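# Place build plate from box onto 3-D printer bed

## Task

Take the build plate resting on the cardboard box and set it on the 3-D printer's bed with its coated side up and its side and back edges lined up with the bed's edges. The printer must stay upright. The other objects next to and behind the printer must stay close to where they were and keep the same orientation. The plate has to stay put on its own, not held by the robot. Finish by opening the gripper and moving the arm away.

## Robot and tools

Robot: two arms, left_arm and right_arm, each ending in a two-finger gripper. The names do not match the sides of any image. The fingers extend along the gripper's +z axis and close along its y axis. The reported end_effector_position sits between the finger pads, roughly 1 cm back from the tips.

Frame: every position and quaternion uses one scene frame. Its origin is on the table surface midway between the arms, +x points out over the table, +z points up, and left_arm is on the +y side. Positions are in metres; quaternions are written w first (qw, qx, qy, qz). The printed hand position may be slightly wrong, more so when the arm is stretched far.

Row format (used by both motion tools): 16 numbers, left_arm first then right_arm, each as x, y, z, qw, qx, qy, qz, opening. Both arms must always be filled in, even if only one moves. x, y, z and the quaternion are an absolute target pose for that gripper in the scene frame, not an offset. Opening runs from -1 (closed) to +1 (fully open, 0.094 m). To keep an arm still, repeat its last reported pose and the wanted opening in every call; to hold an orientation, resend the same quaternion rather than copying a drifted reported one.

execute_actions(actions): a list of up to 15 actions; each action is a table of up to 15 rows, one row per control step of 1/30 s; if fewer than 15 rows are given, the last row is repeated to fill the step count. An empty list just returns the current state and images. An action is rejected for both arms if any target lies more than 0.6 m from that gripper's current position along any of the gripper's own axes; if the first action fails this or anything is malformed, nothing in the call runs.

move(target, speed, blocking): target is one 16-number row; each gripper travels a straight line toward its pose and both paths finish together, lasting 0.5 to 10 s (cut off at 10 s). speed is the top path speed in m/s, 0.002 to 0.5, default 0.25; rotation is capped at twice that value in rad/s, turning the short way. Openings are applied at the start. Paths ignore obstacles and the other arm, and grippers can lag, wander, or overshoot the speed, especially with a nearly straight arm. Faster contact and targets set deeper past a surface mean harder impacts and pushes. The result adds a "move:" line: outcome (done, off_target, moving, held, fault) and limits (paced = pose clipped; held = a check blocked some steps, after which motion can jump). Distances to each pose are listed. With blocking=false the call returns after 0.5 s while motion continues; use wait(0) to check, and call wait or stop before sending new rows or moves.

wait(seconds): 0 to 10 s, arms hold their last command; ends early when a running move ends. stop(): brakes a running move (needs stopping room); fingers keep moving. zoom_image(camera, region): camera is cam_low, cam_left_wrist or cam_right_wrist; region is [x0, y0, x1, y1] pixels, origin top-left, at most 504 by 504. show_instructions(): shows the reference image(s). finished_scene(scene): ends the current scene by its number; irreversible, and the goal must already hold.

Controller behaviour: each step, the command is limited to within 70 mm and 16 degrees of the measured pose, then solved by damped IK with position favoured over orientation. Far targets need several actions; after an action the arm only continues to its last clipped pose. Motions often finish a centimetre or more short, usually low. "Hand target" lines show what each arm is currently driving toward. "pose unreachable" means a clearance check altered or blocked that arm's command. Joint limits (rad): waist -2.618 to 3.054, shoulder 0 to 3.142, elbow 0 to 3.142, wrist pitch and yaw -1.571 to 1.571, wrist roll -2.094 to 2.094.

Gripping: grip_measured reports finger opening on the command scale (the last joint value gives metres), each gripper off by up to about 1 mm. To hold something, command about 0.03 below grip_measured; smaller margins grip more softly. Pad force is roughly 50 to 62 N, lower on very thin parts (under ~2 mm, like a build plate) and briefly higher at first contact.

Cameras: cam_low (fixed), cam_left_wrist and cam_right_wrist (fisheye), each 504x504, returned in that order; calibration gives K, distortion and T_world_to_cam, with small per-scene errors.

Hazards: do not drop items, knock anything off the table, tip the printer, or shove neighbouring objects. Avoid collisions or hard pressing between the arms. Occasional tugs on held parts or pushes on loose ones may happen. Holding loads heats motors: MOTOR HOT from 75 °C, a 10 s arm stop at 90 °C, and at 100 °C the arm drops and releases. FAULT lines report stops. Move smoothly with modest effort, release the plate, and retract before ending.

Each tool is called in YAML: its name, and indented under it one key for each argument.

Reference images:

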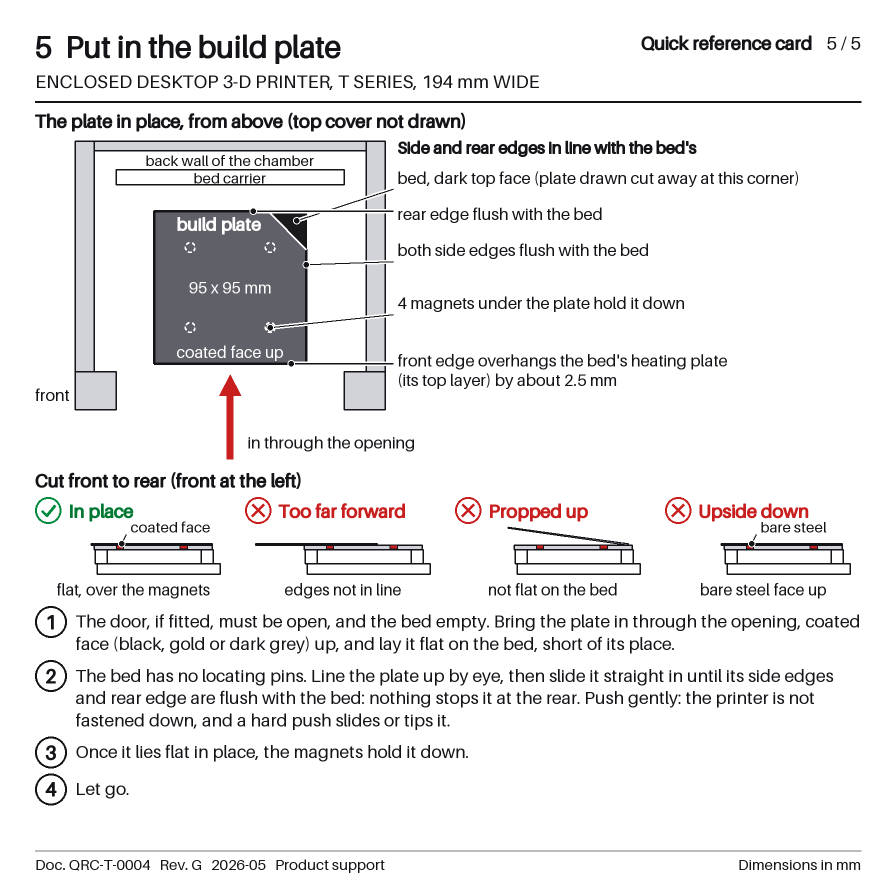

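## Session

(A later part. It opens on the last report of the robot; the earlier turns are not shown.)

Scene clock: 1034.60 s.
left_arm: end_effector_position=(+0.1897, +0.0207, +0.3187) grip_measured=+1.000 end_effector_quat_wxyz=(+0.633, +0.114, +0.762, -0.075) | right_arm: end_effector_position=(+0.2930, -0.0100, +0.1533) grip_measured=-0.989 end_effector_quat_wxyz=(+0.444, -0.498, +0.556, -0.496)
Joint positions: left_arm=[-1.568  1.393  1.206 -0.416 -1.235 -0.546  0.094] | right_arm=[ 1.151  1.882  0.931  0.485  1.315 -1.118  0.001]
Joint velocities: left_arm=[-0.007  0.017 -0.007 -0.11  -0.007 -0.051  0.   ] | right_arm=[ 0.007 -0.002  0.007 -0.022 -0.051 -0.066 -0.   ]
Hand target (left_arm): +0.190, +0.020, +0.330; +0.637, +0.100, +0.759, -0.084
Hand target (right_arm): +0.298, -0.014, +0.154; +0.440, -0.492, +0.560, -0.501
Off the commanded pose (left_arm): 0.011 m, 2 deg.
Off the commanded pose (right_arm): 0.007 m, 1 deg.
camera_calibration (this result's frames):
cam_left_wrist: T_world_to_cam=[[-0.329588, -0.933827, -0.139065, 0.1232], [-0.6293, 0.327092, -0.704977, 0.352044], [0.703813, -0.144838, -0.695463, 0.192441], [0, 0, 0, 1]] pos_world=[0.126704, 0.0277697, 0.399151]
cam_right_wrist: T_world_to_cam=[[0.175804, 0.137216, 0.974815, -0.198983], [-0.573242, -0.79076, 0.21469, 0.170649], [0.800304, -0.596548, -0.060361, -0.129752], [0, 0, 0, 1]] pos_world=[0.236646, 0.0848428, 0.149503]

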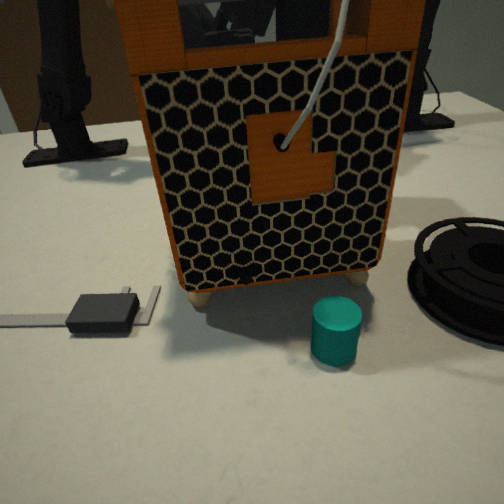

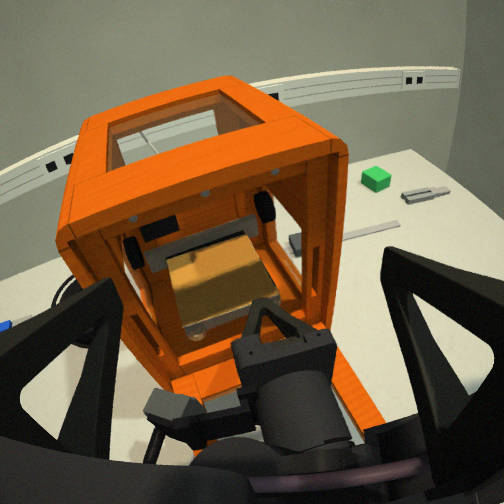

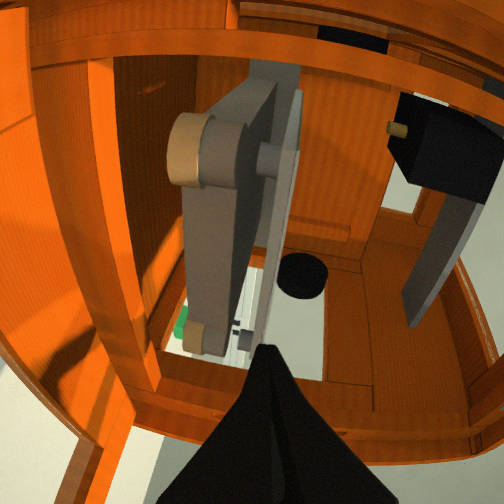

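Working. Continue.

execute_actions:
  actions:
    - [[0.19,0.02,0.33,0.637,0.1,0.759,-0.084,1,0.299,-0.0153,0.154,0.4398,-0.4910,0.5602,-0.5018,-1]]
    - [[0.19,0.02,0.33,0.637,0.1,0.759,-0.084,1,0.2995,-0.0157,0.154,0.4394,-0.4906,0.5606,-0.5021,-1]]

zoom_image:
  camera: "cam_left_wrist"
  region: [145,205,305,365]

Scene clock: 1042.33 s.
left_arm: end_effector_position=(+0.1897, +0.0207, +0.3187) grip_measured=+1.000 end_effector_quat_wxyz=(+0.633, +0.114, +0.762, -0.075) | right_arm: end_effector_position=(+0.2952, -0.0121, +0.1533) grip_measured=-0.989 end_effector_quat_wxyz=(+0.442, -0.496, +0.557, -0.497)
Joint positions: left_arm=[-1.568  1.393  1.206 -0.416 -1.235 -0.546  0.094] | right_arm=[ 1.144  1.882  0.931  0.485  1.315 -1.118  0.001]
Joint velocities: left_arm=[-0.017 -0.007  0.012  0.007 -0.095  0.022  0.   ] | right_arm=[-0.007 -0.002  0.002 -0.007 -0.007 -0.022  0.001]
Hand target (left_arm): +0.190, +0.020, +0.330; +0.637, +0.100, +0.759, -0.084
Hand target (right_arm): +0.299, -0.016, +0.154; +0.439, -0.491, +0.561, -0.502
Off the commanded pose (left_arm): 0.011 m, 2 deg.
Off the commanded pose (right_arm): 0.006 m, 1 deg.
camera_calibration (this result's frames):
cam_left_wrist: T_world_to_cam=[[-0.329588, -0.933827, -0.139065, 0.1232], [-0.6293, 0.327092, -0.704977, 0.352044], [0.703813, -0.144838, -0.695463, 0.192441], [0, 0, 0, 1]] pos_world=[0.126704, 0.0277697, 0.399151]
cam_right_wrist: T_world_to_cam=[[0.176742, 0.136006, 0.974815, -0.199377], [-0.578658, -0.786806, 0.21469, 0.171937], [0.796189, -0.602029, -0.060361, -0.131537], [0, 0, 0, 1]] pos_world=[0.239459, 0.0832081, 0.149503]

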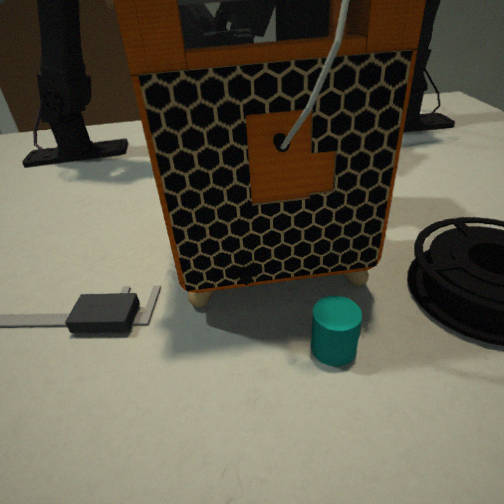

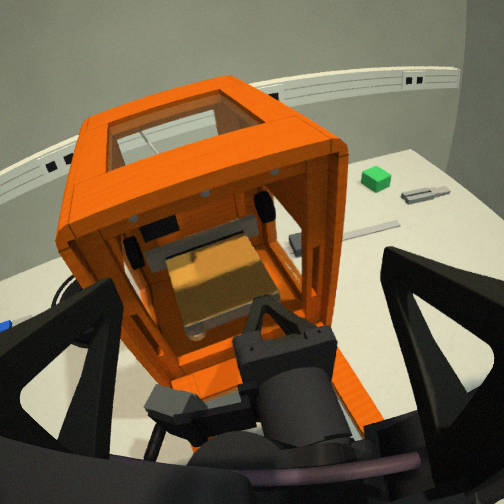

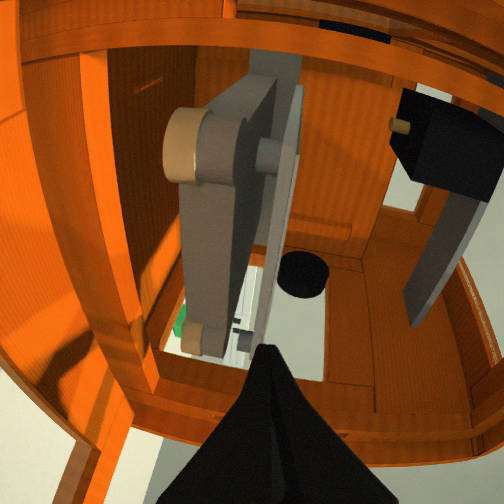

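Region (145, 205, 305, 365) of cam_left_wrist's 504x504 image, scaled by 3.150, with more detail than that image has.

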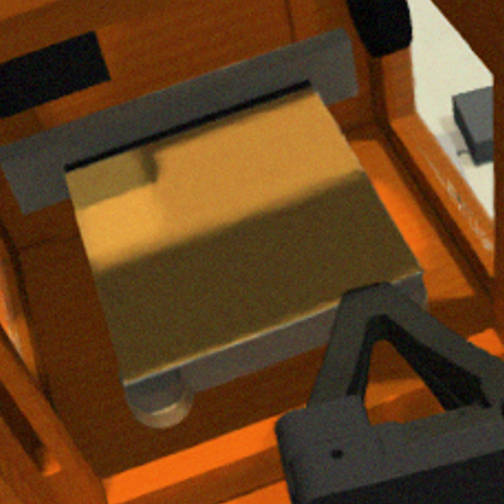

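execute_actions:
  actions:
    - [[0.19,0.02,0.33,0.637,0.1,0.759,-0.084,1,0.292,-0.011,0.154,0.4421,-0.4936,0.5579,-0.4997,-1]]
    - [[0.19,0.02,0.33,0.637,0.1,0.759,-0.084,1,0.284,-0.004,0.154,0.4486,-0.5009,0.5514,-0.4939,-1]]
    - [[0.19,0.02,0.33,0.637,0.1,0.759,-0.084,1,0.280,-0.002,0.154,0.4486,-0.5009,0.5514,-0.4939,-1]]

move:
  target: [0.19,0.02,0.33,0.637,0.1,0.759,-0.084,1,0.280,0.023,0.148,0.4788,-0.5489,0.5164,-0.4505,-1]
  speed: 0.04

zoom_image:
  camera: "cam_left_wrist"
  region: [145,205,305,365]

Scene clock: 1055.37 s.
left_arm: end_effector_position=(+0.1897, +0.0207, +0.3187) grip_measured=+1.000 end_effector_quat_wxyz=(+0.633, +0.114, +0.762, -0.075) | right_arm: end_effector_position=(+0.2829, -0.0036, +0.1522) grip_measured=-0.989 end_effector_quat_wxyz=(+0.448, -0.505, +0.549, -0.492)
Joint positions: left_arm=[-1.568  1.393  1.206 -0.416 -1.235 -0.546  0.094] | right_arm=[ 1.181  1.882  0.931  0.466  1.324 -1.104  0.001]
Joint velocities: left_arm=[ 0.007 -0.007 -0.007 -0.022  0.11   0.022  0.   ] | right_arm=[-0.007 -0.007 -0.007 -0.007 -0.007 -0.066  0.   ]
Hand target (left_arm): +0.190, +0.020, +0.330; +0.637, +0.100, +0.759, -0.084
Hand target (right_arm): +0.280, -0.002, +0.154; -0.449, +0.501, -0.551, +0.494
Off the commanded pose (left_arm): 0.011 m, 2 deg.
Off the commanded pose (right_arm): 0.004 m, 1 deg.
camera_calibration (this result's frames):
cam_left_wrist: T_world_to_cam=[[-0.329588, -0.933827, -0.139065, 0.1232], [-0.6293, 0.327092, -0.704977, 0.352044], [0.703813, -0.144838, -0.695463, 0.192441], [0, 0, 0, 1]] pos_world=[0.126704, 0.0277697, 0.399151]
cam_right_wrist: T_world_to_cam=[[0.173406, 0.145439, 0.974052, -0.196108], [-0.556622, -0.801446, 0.21876, 0.164805], [0.812467, -0.580113, -0.0580205, -0.121659], [0, 0, 0, 1]] pos_world=[0.224584, 0.0900284, 0.147908]

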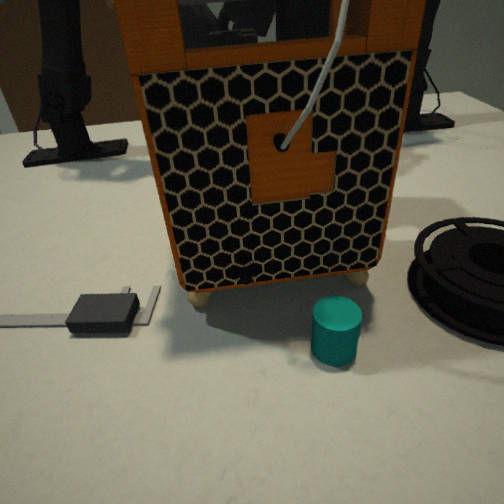

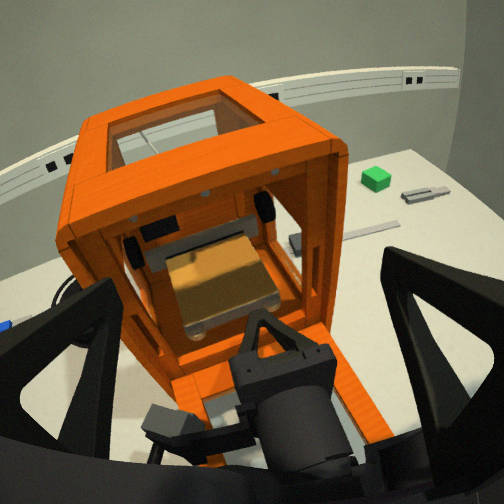

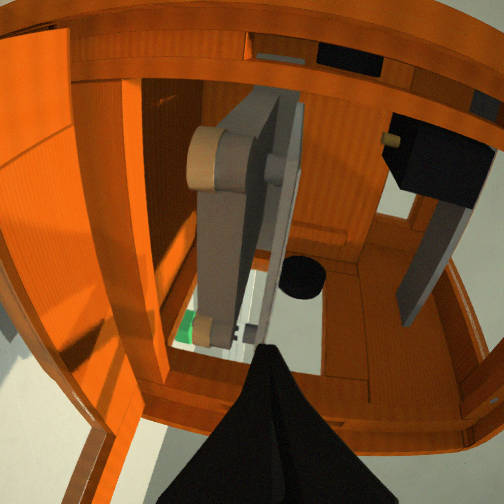

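Scene clock: 1057.57 s.
left_arm: end_effector_position=(+0.1897, +0.0207, +0.3187) grip_measured=+1.000 end_effector_quat_wxyz=(+0.633, +0.114, +0.762, -0.075) | right_arm: end_effector_position=(+0.2837, +0.0218, +0.1568) grip_measured=-0.989 end_effector_quat_wxyz=(-0.484, +0.536, -0.524, +0.452)
Joint positions: left_arm=[-1.568  1.393  1.206 -0.416 -1.235 -0.546  0.094] | right_arm=[ 1.181  1.882  0.916  0.622  1.196 -1.227  0.001]
Joint velocities: left_arm=[ 0.007  0.002  0.002  0.022 -0.066  0.037  0.   ] | right_arm=[-0.012 -0.017 -0.002 -0.022  0.007  0.007  0.   ]
Hand target (left_arm): +0.190, +0.020, +0.330; +0.637, +0.100, +0.759, -0.084
Hand target (right_arm): +0.280, +0.023, +0.148; -0.479, +0.549, -0.515, +0.451
Off the commanded pose (left_arm): 0.011 m, 2 deg.
Off the commanded pose (right_arm): 0.010 m, 2 deg.
move: off_target (left_arm)
camera_calibration (this result's frames):
cam_left_wrist: T_world_to_cam=[[-0.329588, -0.933827, -0.139065, 0.1232], [-0.6293, 0.327092, -0.704977, 0.352044], [0.703813, -0.144838, -0.695463, 0.192441], [0, 0, 0, 1]] pos_world=[0.126704, 0.0277697, 0.399151]
cam_right_wrist: T_world_to_cam=[[0.16323, 0.140758, 0.976495, -0.201858], [-0.444093, -0.873345, 0.200123, 0.157199], [0.880986, -0.466321, -0.0800463, -0.125747], [0, 0, 0, 1]] pos_world=[0.213541, 0.107064, 0.155588]

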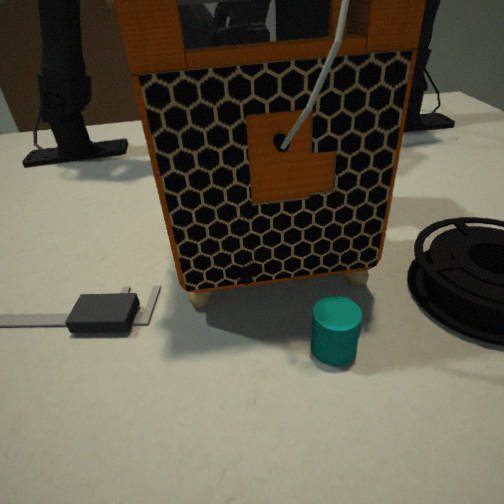

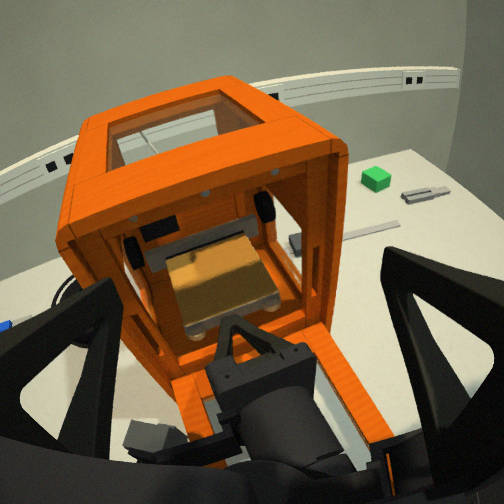

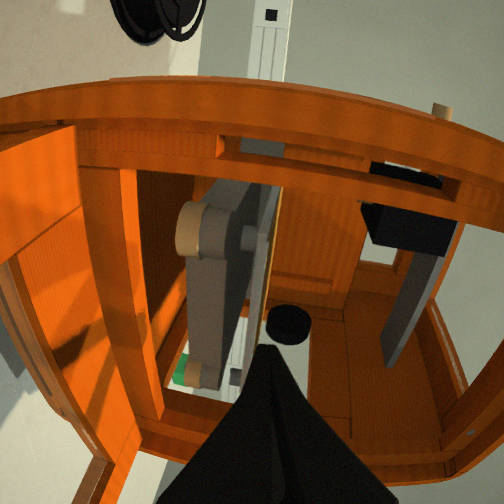

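Region (145, 205, 305, 365) of cam_left_wrist's 504x504 image, scaled by 3.150, with more detail than that image has.

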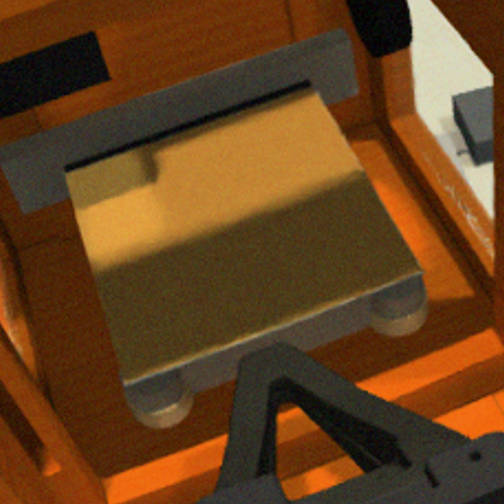

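execute_actions:
  actions:
    - [[0.19,0.02,0.33,0.637,0.1,0.759,-0.084,1,0.285,0.0215,0.148,0.4716,-0.5551,0.5222,-0.4437,-1]]
    - [[0.19,0.02,0.33,0.637,0.1,0.759,-0.084,1,0.290,0.020,0.148,0.4716,-0.5551,0.5222,-0.4437,-1]]
    - [[0.19,0.02,0.33,0.637,0.1,0.759,-0.084,1,0.294,0.0188,0.148,0.4716,-0.5551,0.5222,-0.4437,-1]]
    - [[0.19,0.02,0.33,0.637,0.1,0.759,-0.084,1,0.294,0.0188,0.148,0.4716,-0.5551,0.5222,-0.4437,-1]]

zoom_image:
  camera: "cam_left_wrist"
  region: [145,205,305,365]

Scene clock: 1069.00 s.
left_arm: end_effector_position=(+0.1897, +0.0207, +0.3187) grip_measured=+1.000 end_effector_quat_wxyz=(+0.633, +0.114, +0.762, -0.075) | right_arm: end_effector_position=(+0.2907, +0.0202, +0.1458) grip_measured=-0.989 end_effector_quat_wxyz=(-0.470, +0.558, -0.520, +0.445)
Joint positions: left_arm=[-1.568  1.393  1.206 -0.416 -1.235 -0.546  0.094] | right_arm=[ 1.156  1.882  0.916  0.561  1.144 -1.206  0.001]
Joint velocities: left_arm=[ 0.002 -0.002 -0.007 -0.037  0.066  0.051  0.   ] | right_arm=[ 0.002 -0.007 -0.017  0.037  0.007  0.022  0.   ]
Hand target (left_arm): +0.190, +0.020, +0.330; +0.637, +0.100, +0.759, -0.084
Hand target (right_arm): +0.294, +0.019, +0.148; -0.472, +0.555, -0.522, +0.444
Off the commanded pose (left_arm): 0.011 m, 2 deg.
Off the commanded pose (right_arm): 0.004 m, 0 deg.
camera_calibration (this result's frames):
cam_left_wrist: T_world_to_cam=[[-0.329588, -0.933827, -0.139065, 0.1232], [-0.6293, 0.327092, -0.704977, 0.352044], [0.703813, -0.144838, -0.695463, 0.192441], [0, 0, 0, 1]] pos_world=[0.126704, 0.0277697, 0.399151]
cam_right_wrist: T_world_to_cam=[[0.197356, 0.174247, 0.964722, -0.200882], [-0.417998, -0.875182, 0.243586, 0.147229], [0.886752, -0.451325, -0.0998879, -0.132573], [0, 0, 0, 1]] pos_world=[0.218746, 0.104021, 0.14469]

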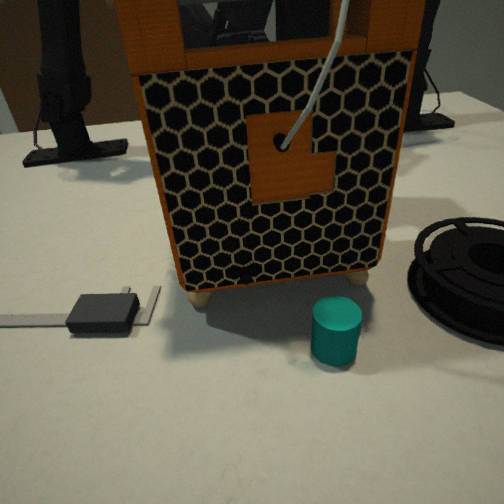

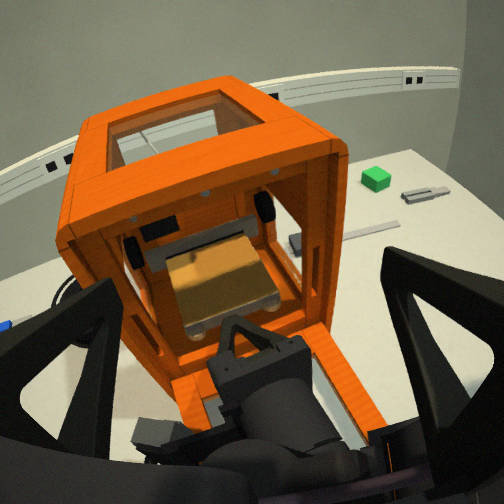

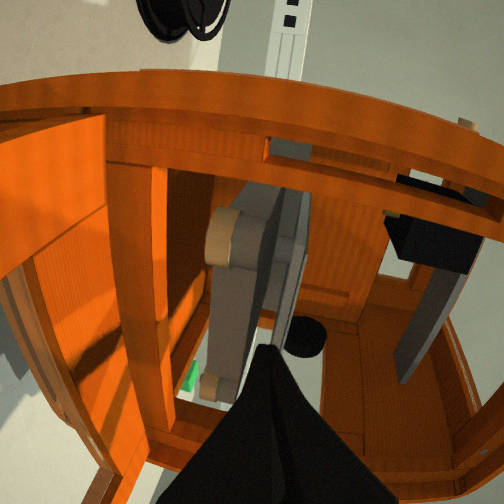

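Region (145, 205, 305, 365) of cam_left_wrist's 504x504 image, scaled by 3.150, with more detail than that image has.

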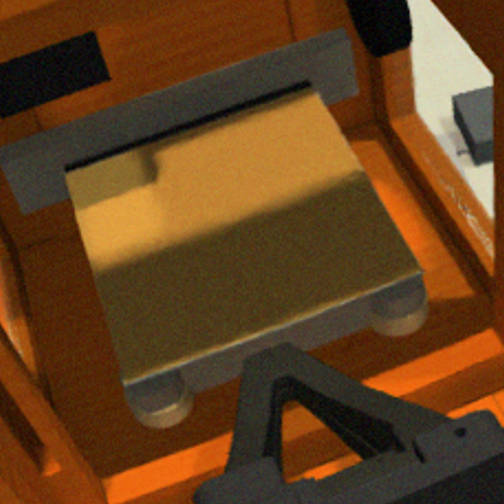

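Too low now; θ≈98.3.

execute_actions:
  actions:
    - [[0.19,0.02,0.33,0.637,0.1,0.759,-0.084,1,0.294,0.0195,0.150,0.4764,-0.5510,0.5183,-0.4482,-1]]
    - [[0.19,0.02,0.33,0.637,0.1,0.759,-0.084,1,0.294,0.0195,0.150,0.4764,-0.5510,0.5183,-0.4482,-1]]

Scene clock: 1077.03 s.
left_arm: end_effector_position=(+0.1897, +0.0207, +0.3187) grip_measured=+1.000 end_effector_quat_wxyz=(+0.633, +0.114, +0.762, -0.075) | right_arm: end_effector_position=(+0.2916, +0.0228, +0.1527) grip_measured=-0.989 end_effector_quat_wxyz=(-0.480, +0.551, -0.518, +0.445)
Joint positions: left_arm=[-1.568  1.393  1.206 -0.416 -1.235 -0.546  0.094] | right_arm=[ 1.156  1.882  0.916  0.612  1.144 -1.239  0.001]
Joint velocities: left_arm=[ 0.002 -0.007 -0.012 -0.051  0.022  0.051  0.   ] | right_arm=[-0.012 -0.007  0.002  0.066 -0.051 -0.037 -0.   ]
Hand target (left_arm): +0.190, +0.020, +0.330; +0.637, +0.100, +0.759, -0.084
Hand target (right_arm): +0.294, +0.019, +0.150; -0.476, +0.551, -0.518, +0.448
Off the commanded pose (left_arm): 0.011 m, 2 deg.
Off the commanded pose (right_arm): 0.005 m, 1 deg.
camera_calibration (this result's frames):
cam_left_wrist: T_world_to_cam=[[-0.329588, -0.933827, -0.139065, 0.1232], [-0.6293, 0.327092, -0.704977, 0.352044], [0.703813, -0.144838, -0.695463, 0.192441], [0, 0, 0, 1]] pos_world=[0.126704, 0.0277697, 0.399151]
cam_right_wrist: T_world_to_cam=[[0.178073, 0.159786, 0.970957, -0.203165], [-0.417962, -0.881013, 0.221639, 0.15168], [0.890841, -0.445291, -0.0901004, -0.134335], [0, 0, 0, 1]] pos_world=[0.219246, 0.106277, 0.151543]

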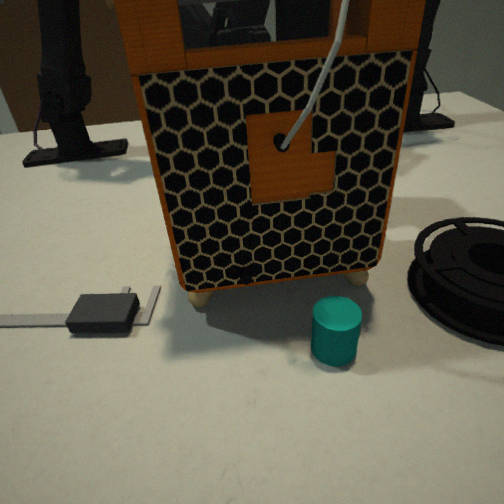

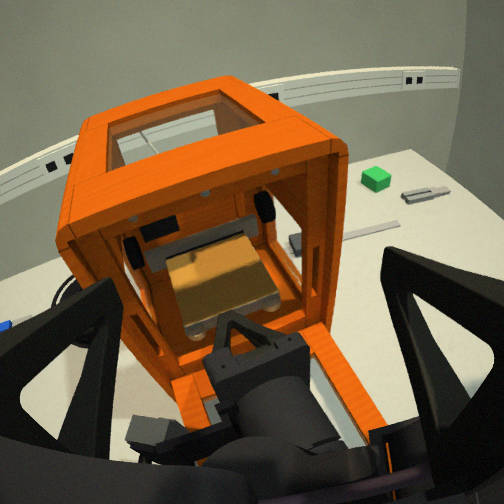

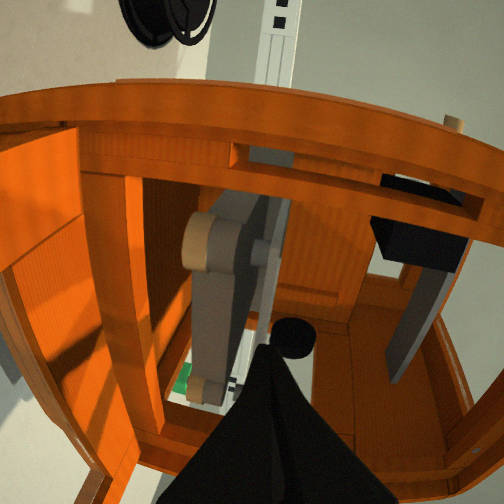

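execute_actions:
  actions:
    - [[0.19,0.02,0.33,0.637,0.1,0.759,-0.084,1,0.296,0.0189,0.150,0.4764,-0.5510,0.5183,-0.4482,-1]]
    - [[0.19,0.02,0.33,0.637,0.1,0.759,-0.084,1,0.2975,0.0184,0.150,0.4764,-0.5510,0.5183,-0.4482,-1]]
    - [[0.19,0.02,0.33,0.637,0.1,0.759,-0.084,1,0.299,0.018,0.150,0.4764,-0.5510,0.5183,-0.4482,-1]]

zoom_image:
  camera: "cam_left_wrist"
  region: [145,205,305,365]

Scene clock: 1084.10 s.
left_arm: end_effector_position=(+0.1897, +0.0207, +0.3187) grip_measured=+1.000 end_effector_quat_wxyz=(+0.633, +0.114, +0.762, -0.075) | right_arm: end_effector_position=(+0.2945, +0.0220, +0.1541) grip_measured=-0.989 end_effector_quat_wxyz=(-0.481, +0.549, -0.518, +0.445)
Joint positions: left_arm=[-1.568  1.393  1.206 -0.416 -1.235 -0.546  0.094] | right_arm=[ 1.148  1.882  0.916  0.625  1.138 -1.251  0.001]
Joint velocities: left_arm=[ 0.012  0.012 -0.012 -0.037  0.037 -0.007  0.   ] | right_arm=[-0.002  0.002 -0.002  0.022 -0.022 -0.007  0.   ]
Hand target (left_arm): +0.190, +0.020, +0.330; +0.637, +0.100, +0.759, -0.084
Hand target (right_arm): +0.299, +0.018, +0.150; -0.476, +0.551, -0.518, +0.448
Off the commanded pose (left_arm): 0.011 m, 2 deg.
Off the commanded pose (right_arm): 0.007 m, 1 deg.
camera_calibration (this result's frames):
cam_left_wrist: T_world_to_cam=[[-0.329588, -0.933827, -0.139065, 0.1232], [-0.6293, 0.327092, -0.704977, 0.352044], [0.703813, -0.144838, -0.695463, 0.192441], [0, 0, 0, 1]] pos_world=[0.126704, 0.0277697, 0.399151]
cam_right_wrist: T_world_to_cam=[[0.175018, 0.158053, 0.971796, -0.204164], [-0.419909, -0.880778, 0.218874, 0.152815], [0.890531, -0.446373, -0.0877843, -0.137401], [0, 0, 0, 1]] pos_world=[0.22226, 0.105533, 0.152897]

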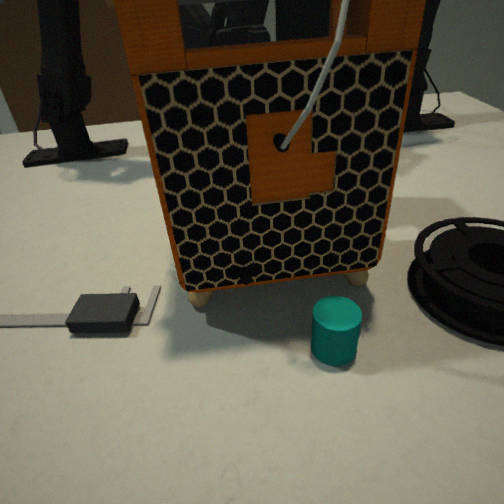

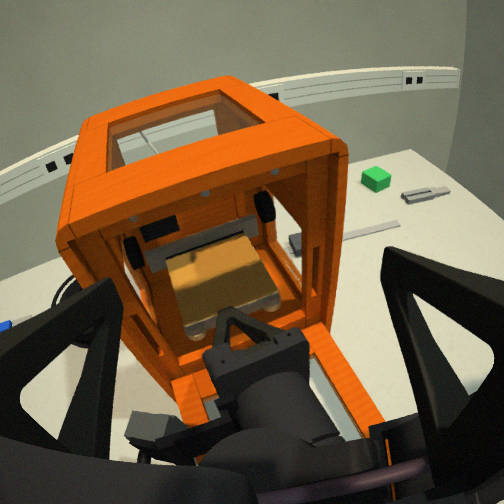

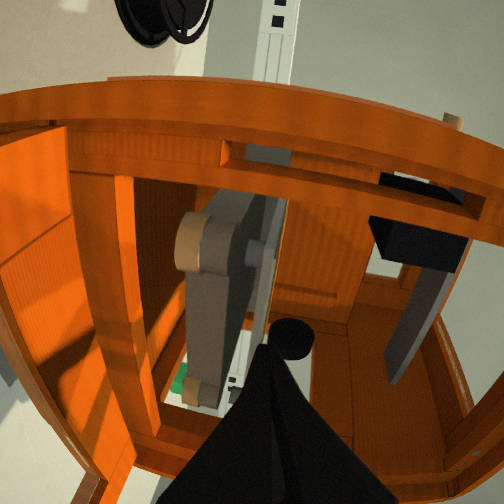

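Region (145, 205, 305, 365) of cam_left_wrist's 504x504 image, scaled by 3.150, with more detail than that image has.

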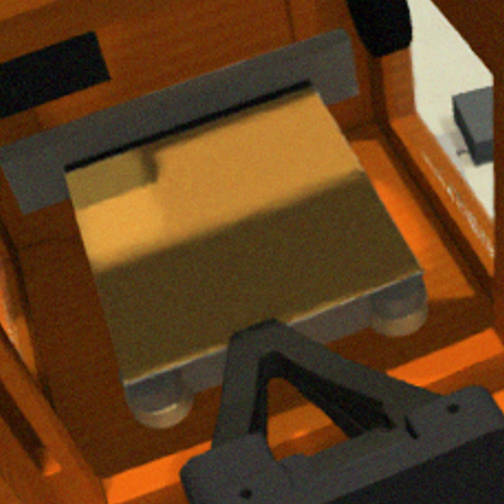

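execute_actions:
  actions:
    - [[0.19,0.02,0.33,0.637,0.1,0.759,-0.084,1,0.300,0.0177,0.150,0.4757,-0.5516,0.5189,-0.4476,-1]]
    - [[0.19,0.02,0.33,0.637,0.1,0.759,-0.084,1,0.301,0.0174,0.150,0.4754,-0.5518,0.5191,-0.4473,-1]]

zoom_image:
  camera: "cam_left_wrist"
  region: [145,205,305,365]

Scene clock: 1092.53 s.
left_arm: end_effector_position=(+0.1897, +0.0207, +0.3187) grip_measured=+1.000 end_effector_quat_wxyz=(+0.633, +0.114, +0.762, -0.075) | right_arm: end_effector_position=(+0.2964, +0.0211, +0.1539) grip_measured=-0.989 end_effector_quat_wxyz=(-0.481, +0.549, -0.519, +0.445)
Joint positions: left_arm=[-1.568  1.393  1.206 -0.416 -1.235 -0.546  0.094] | right_arm=[ 1.142  1.882  0.916  0.625  1.134 -1.251  0.001]
Joint velocities: left_arm=[-0.002 -0.007 -0.012  0.022  0.007  0.022  0.   ] | right_arm=[ 0.017  0.007 -0.007 -0.007 -0.007 -0.095 -0.001]
Hand target (left_arm): +0.190, +0.020, +0.330; +0.637, +0.100, +0.759, -0.084
Hand target (right_arm): +0.301, +0.017, +0.150; -0.475, +0.552, -0.519, +0.447
Off the commanded pose (left_arm): 0.011 m, 2 deg.
Off the commanded pose (right_arm): 0.007 m, 1 deg.
camera_calibration (this result's frames):
cam_left_wrist: T_world_to_cam=[[-0.329588, -0.933827, -0.139065, 0.1232], [-0.6293, 0.327092, -0.704977, 0.352044], [0.703813, -0.144838, -0.695463, 0.192441], [0, 0, 0, 1]] pos_world=[0.126704, 0.0277697, 0.399151]
cam_right_wrist: T_world_to_cam=[[0.176637, 0.157304, 0.971625, -0.204549], [-0.420833, -0.8803, 0.219024, 0.153099], [0.889775, -0.44758, -0.089295, -0.139041], [0, 0, 0, 1]] pos_world=[0.224275, 0.104717, 0.152797]

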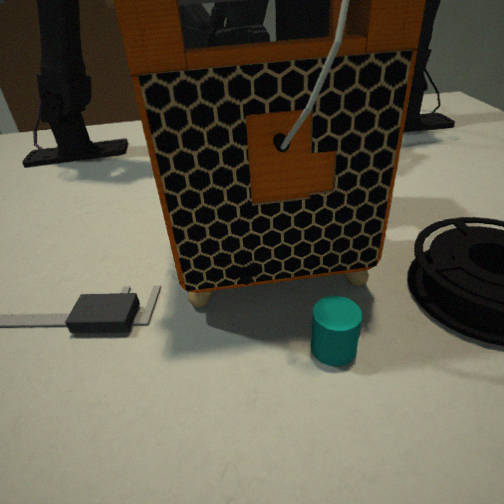

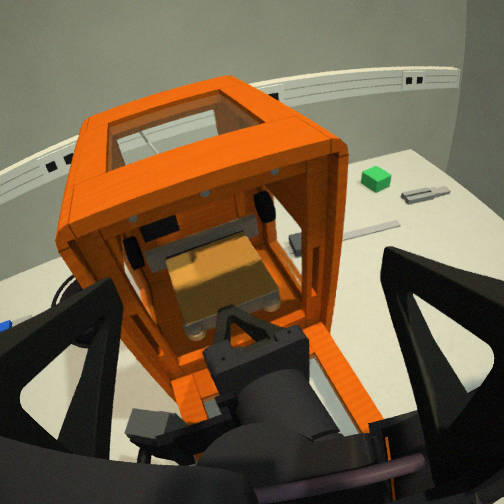

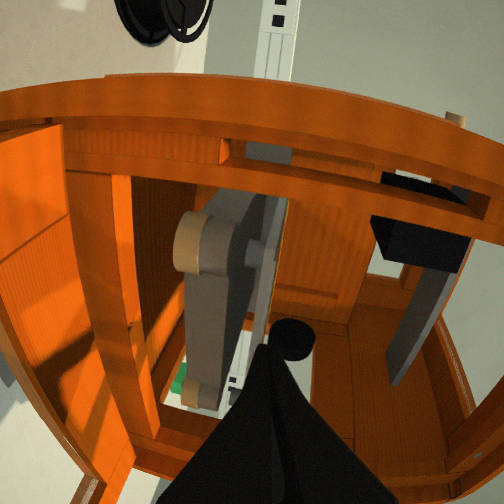

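Region (145, 205, 305, 365) of cam_left_wrist's 504x504 image, scaled by 3.150, with more detail than that image has.

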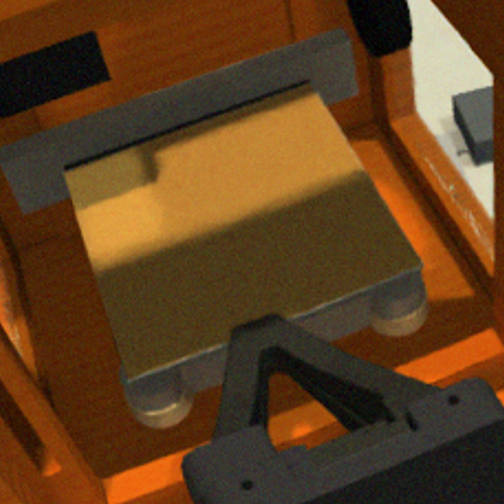

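execute_actions:
  actions:
    - [[0.19,0.02,0.33,0.637,0.1,0.759,-0.084,1,0.3016,0.0182,0.150,0.4766,-0.5539,0.5175,-0.4452,-1]]
    - [[0.19,0.02,0.33,0.637,0.1,0.759,-0.084,1,0.3016,0.0182,0.150,0.4766,-0.5539,0.5175,-0.4452,-1]]

zoom_image:
  camera: "cam_left_wrist"
  region: [145,205,305,365]

Scene clock: 1101.67 s.
left_arm: end_effector_position=(+0.1897, +0.0207, +0.3187) grip_measured=+1.000 end_effector_quat_wxyz=(+0.633, +0.114, +0.762, -0.075) | right_arm: end_effector_position=(+0.2984, +0.0211, +0.1533) grip_measured=-0.989 end_effector_quat_wxyz=(-0.481, +0.552, -0.518, +0.443)
Joint positions: left_arm=[-1.568  1.393  1.206 -0.416 -1.235 -0.546  0.094] | right_arm=[ 1.136  1.882  0.916  0.625  1.122 -1.253  0.001]
Joint velocities: left_arm=[ 0.002 -0.002 -0.002 -0.007 -0.022 -0.051  0.   ] | right_arm=[-0.007 -0.002 -0.017 -0.081 -0.037 -0.022 -0.   ]
Hand target (left_arm): +0.190, +0.020, +0.330; +0.637, +0.100, +0.759, -0.084
Hand target (right_arm): +0.301, +0.018, +0.150; -0.477, +0.554, -0.518, +0.445
Off the commanded pose (left_arm): 0.011 m, 2 deg.
Off the commanded pose (right_arm): 0.005 m, 1 deg.
camera_calibration (this result's frames):
cam_left_wrist: T_world_to_cam=[[-0.329588, -0.933827, -0.139065, 0.1232], [-0.6293, 0.327092, -0.704977, 0.352044], [0.703813, -0.144838, -0.695463, 0.192441], [0, 0, 0, 1]] pos_world=[0.126704, 0.0277697, 0.399151]
cam_right_wrist: T_world_to_cam=[[0.179294, 0.159069, 0.970851, -0.20501], [-0.415655, -0.882188, 0.221304, 0.152292], [0.891675, -0.443217, -0.0920538, -0.1411], [0, 0, 0, 1]] pos_world=[0.225873, 0.104423, 0.152343]

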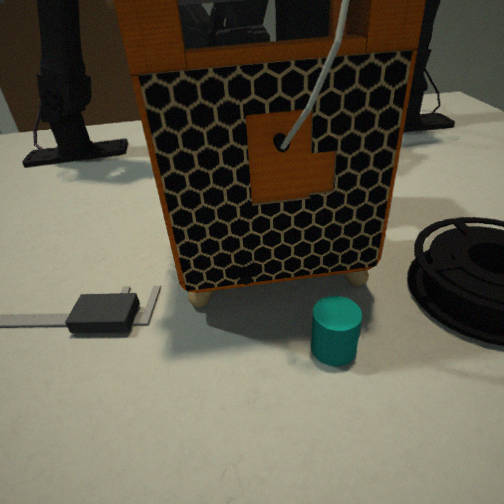

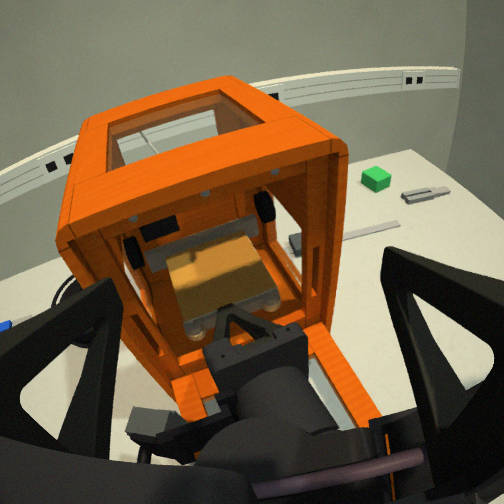

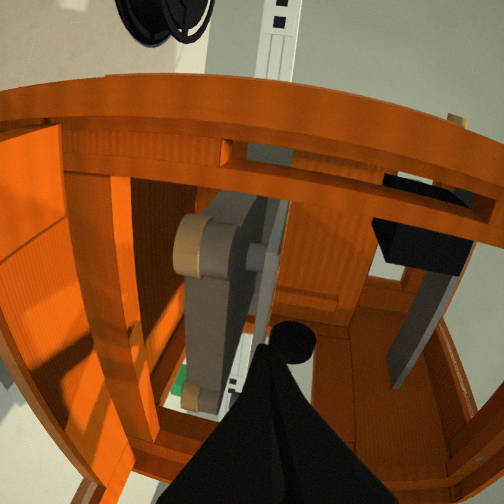

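Region (145, 205, 305, 365) of cam_left_wrist's 504x504 image, scaled by 3.150, with more detail than that image has.

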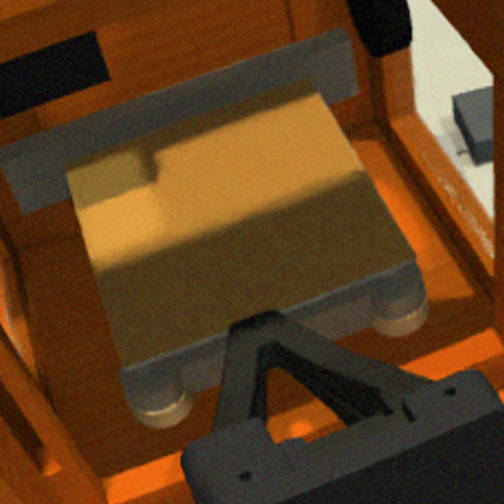

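Flush. Retract.

execute_actions:
  actions:
    - [[0.19,0.02,0.33,0.637,0.1,0.759,-0.084,1,0.292,0.021,0.150,0.4766,-0.5539,0.5175,-0.4452,-1]]
    - [[0.19,0.02,0.33,0.637,0.1,0.759,-0.084,1,0.275,0.024,0.155,0.4766,-0.5539,0.5175,-0.4452,-1]]
    - [[0.19,0.02,0.33,0.637,0.1,0.759,-0.084,1,0.25,0.02,0.165,0.4766,-0.5539,0.5175,-0.4452,-1]]

zoom_image:
  camera: "cam_left_wrist"
  region: [155,220,295,350]

move:
  target: [0.2,0.13,0.40,0.612,0.25,0.70,-0.25,1,0.22,-0.12,0.20,0.54,-0.63,0.43,-0.36,-1]
  speed: 0.15

Scene clock: 1114.83 s.
left_arm: end_effector_position=(+0.1897, +0.0207, +0.3187) grip_measured=+1.000 end_effector_quat_wxyz=(+0.633, +0.114, +0.762, -0.075) | right_arm: end_effector_position=(+0.2516, +0.0254, +0.1629) grip_measured=-0.989 end_effector_quat_wxyz=(-0.480, +0.559, -0.512, +0.442)
Joint positions: left_arm=[-1.568  1.393  1.206 -0.416 -1.235 -0.546  0.094] | right_arm=[ 1.265  1.809  0.91   0.44   1.228 -1.139  0.001]
Joint velocities: left_arm=[ 0.012 -0.007  0.002 -0.081  0.007  0.022  0.   ] | right_arm=[-0.012  0.007  0.002 -0.198 -0.007  0.007  0.   ]
Hand target (left_arm): +0.190, +0.020, +0.330; +0.637, +0.100, +0.759, -0.084
Hand target (right_arm): +0.250, +0.020, +0.165; -0.477, +0.553, -0.517, +0.446
Off the commanded pose (left_arm): 0.011 m, 2 deg.
Off the commanded pose (right_arm): 0.006 m, 1 deg.
camera_calibration (this result's frames):
cam_left_wrist: T_world_to_cam=[[-0.329588, -0.933827, -0.139065, 0.1232], [-0.6293, 0.327092, -0.704977, 0.352044], [0.703813, -0.144838, -0.695463, 0.192441], [0, 0, 0, 1]] pos_world=[0.126704, 0.0277697, 0.399151]
cam_right_wrist: T_world_to_cam=[[0.180162, 0.174106, 0.968106, -0.206832], [-0.402003, -0.885229, 0.234013, 0.129068], [0.897739, -0.431342, -0.0894933, -0.098851], [0, 0, 0, 1]] pos_world=[0.177891, 0.107627, 0.161185]

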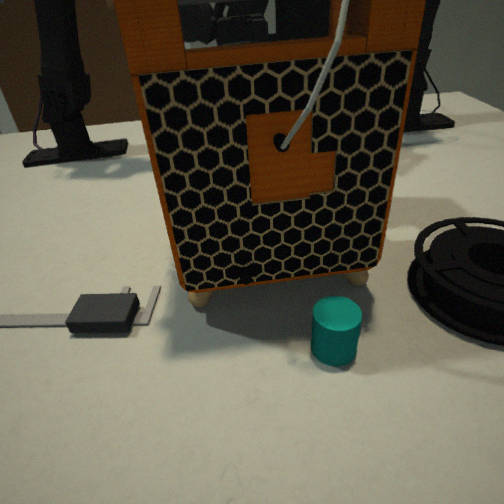

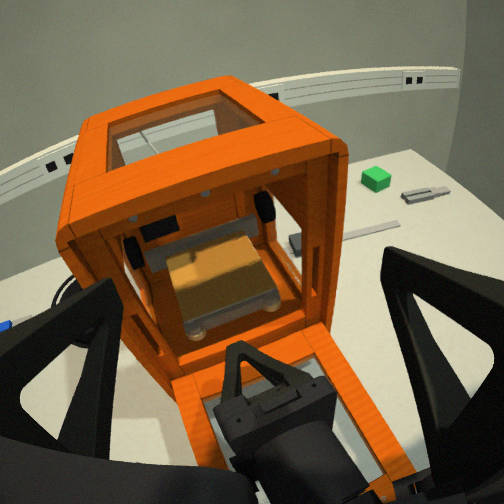

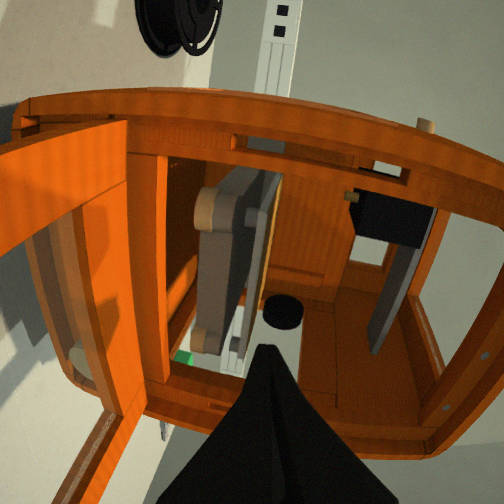

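Region (155, 220, 295, 350) of cam_left_wrist's 504x504 image, scaled by 3.600, with more detail than that image has; it fills the top 468 rows of this view, and the rest is white.

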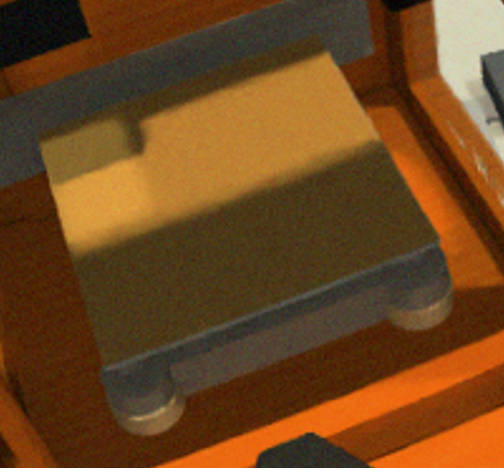

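Scene clock: 1117.10 s.
left_arm: end_effector_position=(+0.2039, +0.1227, +0.3866) grip_measured=+1.000 end_effector_quat_wxyz=(+0.604, +0.252, +0.715, -0.245) | right_arm: end_effector_position=(+0.2202, -0.1141, +0.2034) grip_measured=-0.989 end_effector_quat_wxyz=(-0.544, +0.625, -0.430, +0.358)
Joint positions: left_arm=[-1.122  0.782  1.038 -0.419 -0.385 -0.108  0.094] | right_arm=[ 1.11   0.848  0.322  0.308  0.793 -1.394  0.001]
Joint velocities: left_arm=[ 0.002 -0.032  0.012 -0.037 -0.066  0.022  0.   ] | right_arm=[-0.037 -0.017  0.002 -0.022 -0.051  0.007 -0.001]
Hand target (left_arm): +0.202, +0.128, +0.400; +0.612, +0.249, +0.707, -0.252
Hand target (right_arm): +0.220, -0.118, +0.200; -0.540, +0.628, -0.429, +0.359
Off the commanded pose (left_arm): 0.016 m, 2 deg.
Off the commanded pose (right_arm): 0.007 m, 1 deg.
move: off_target (left_arm)
camera_calibration (this result's frames):
cam_left_wrist: T_world_to_cam=[[-0.700567, -0.710513, -0.0661661, 0.25264], [-0.443829, 0.506459, -0.739267, 0.328928], [0.558769, -0.488539, -0.670155, 0.30637], [0, 0, 0, 1]] pos_world=[0.151788, 0.162589, 0.465197]
cam_right_wrist: T_world_to_cam=[[0.131767, 0.198956, 0.97111, -0.203166], [-0.122559, -0.968865, 0.215126, -0.0838341], [0.983675, -0.147365, -0.103281, -0.110931], [0, 0, 0, 1]] pos_world=[0.125616, -0.0571503, 0.203874]

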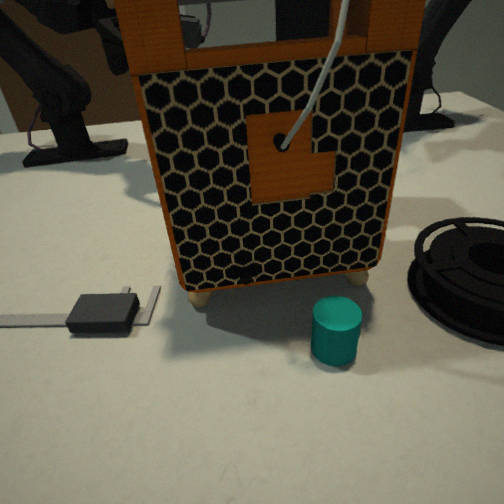

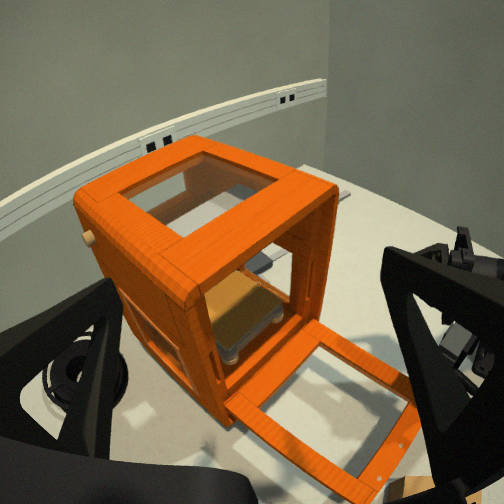

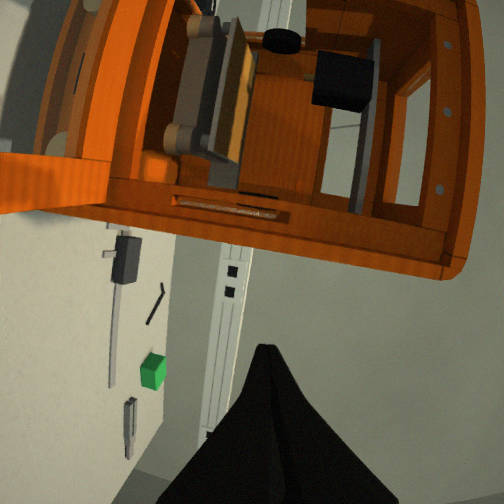

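finished_scene:
  scene: 1

The scene is finished: the task was done.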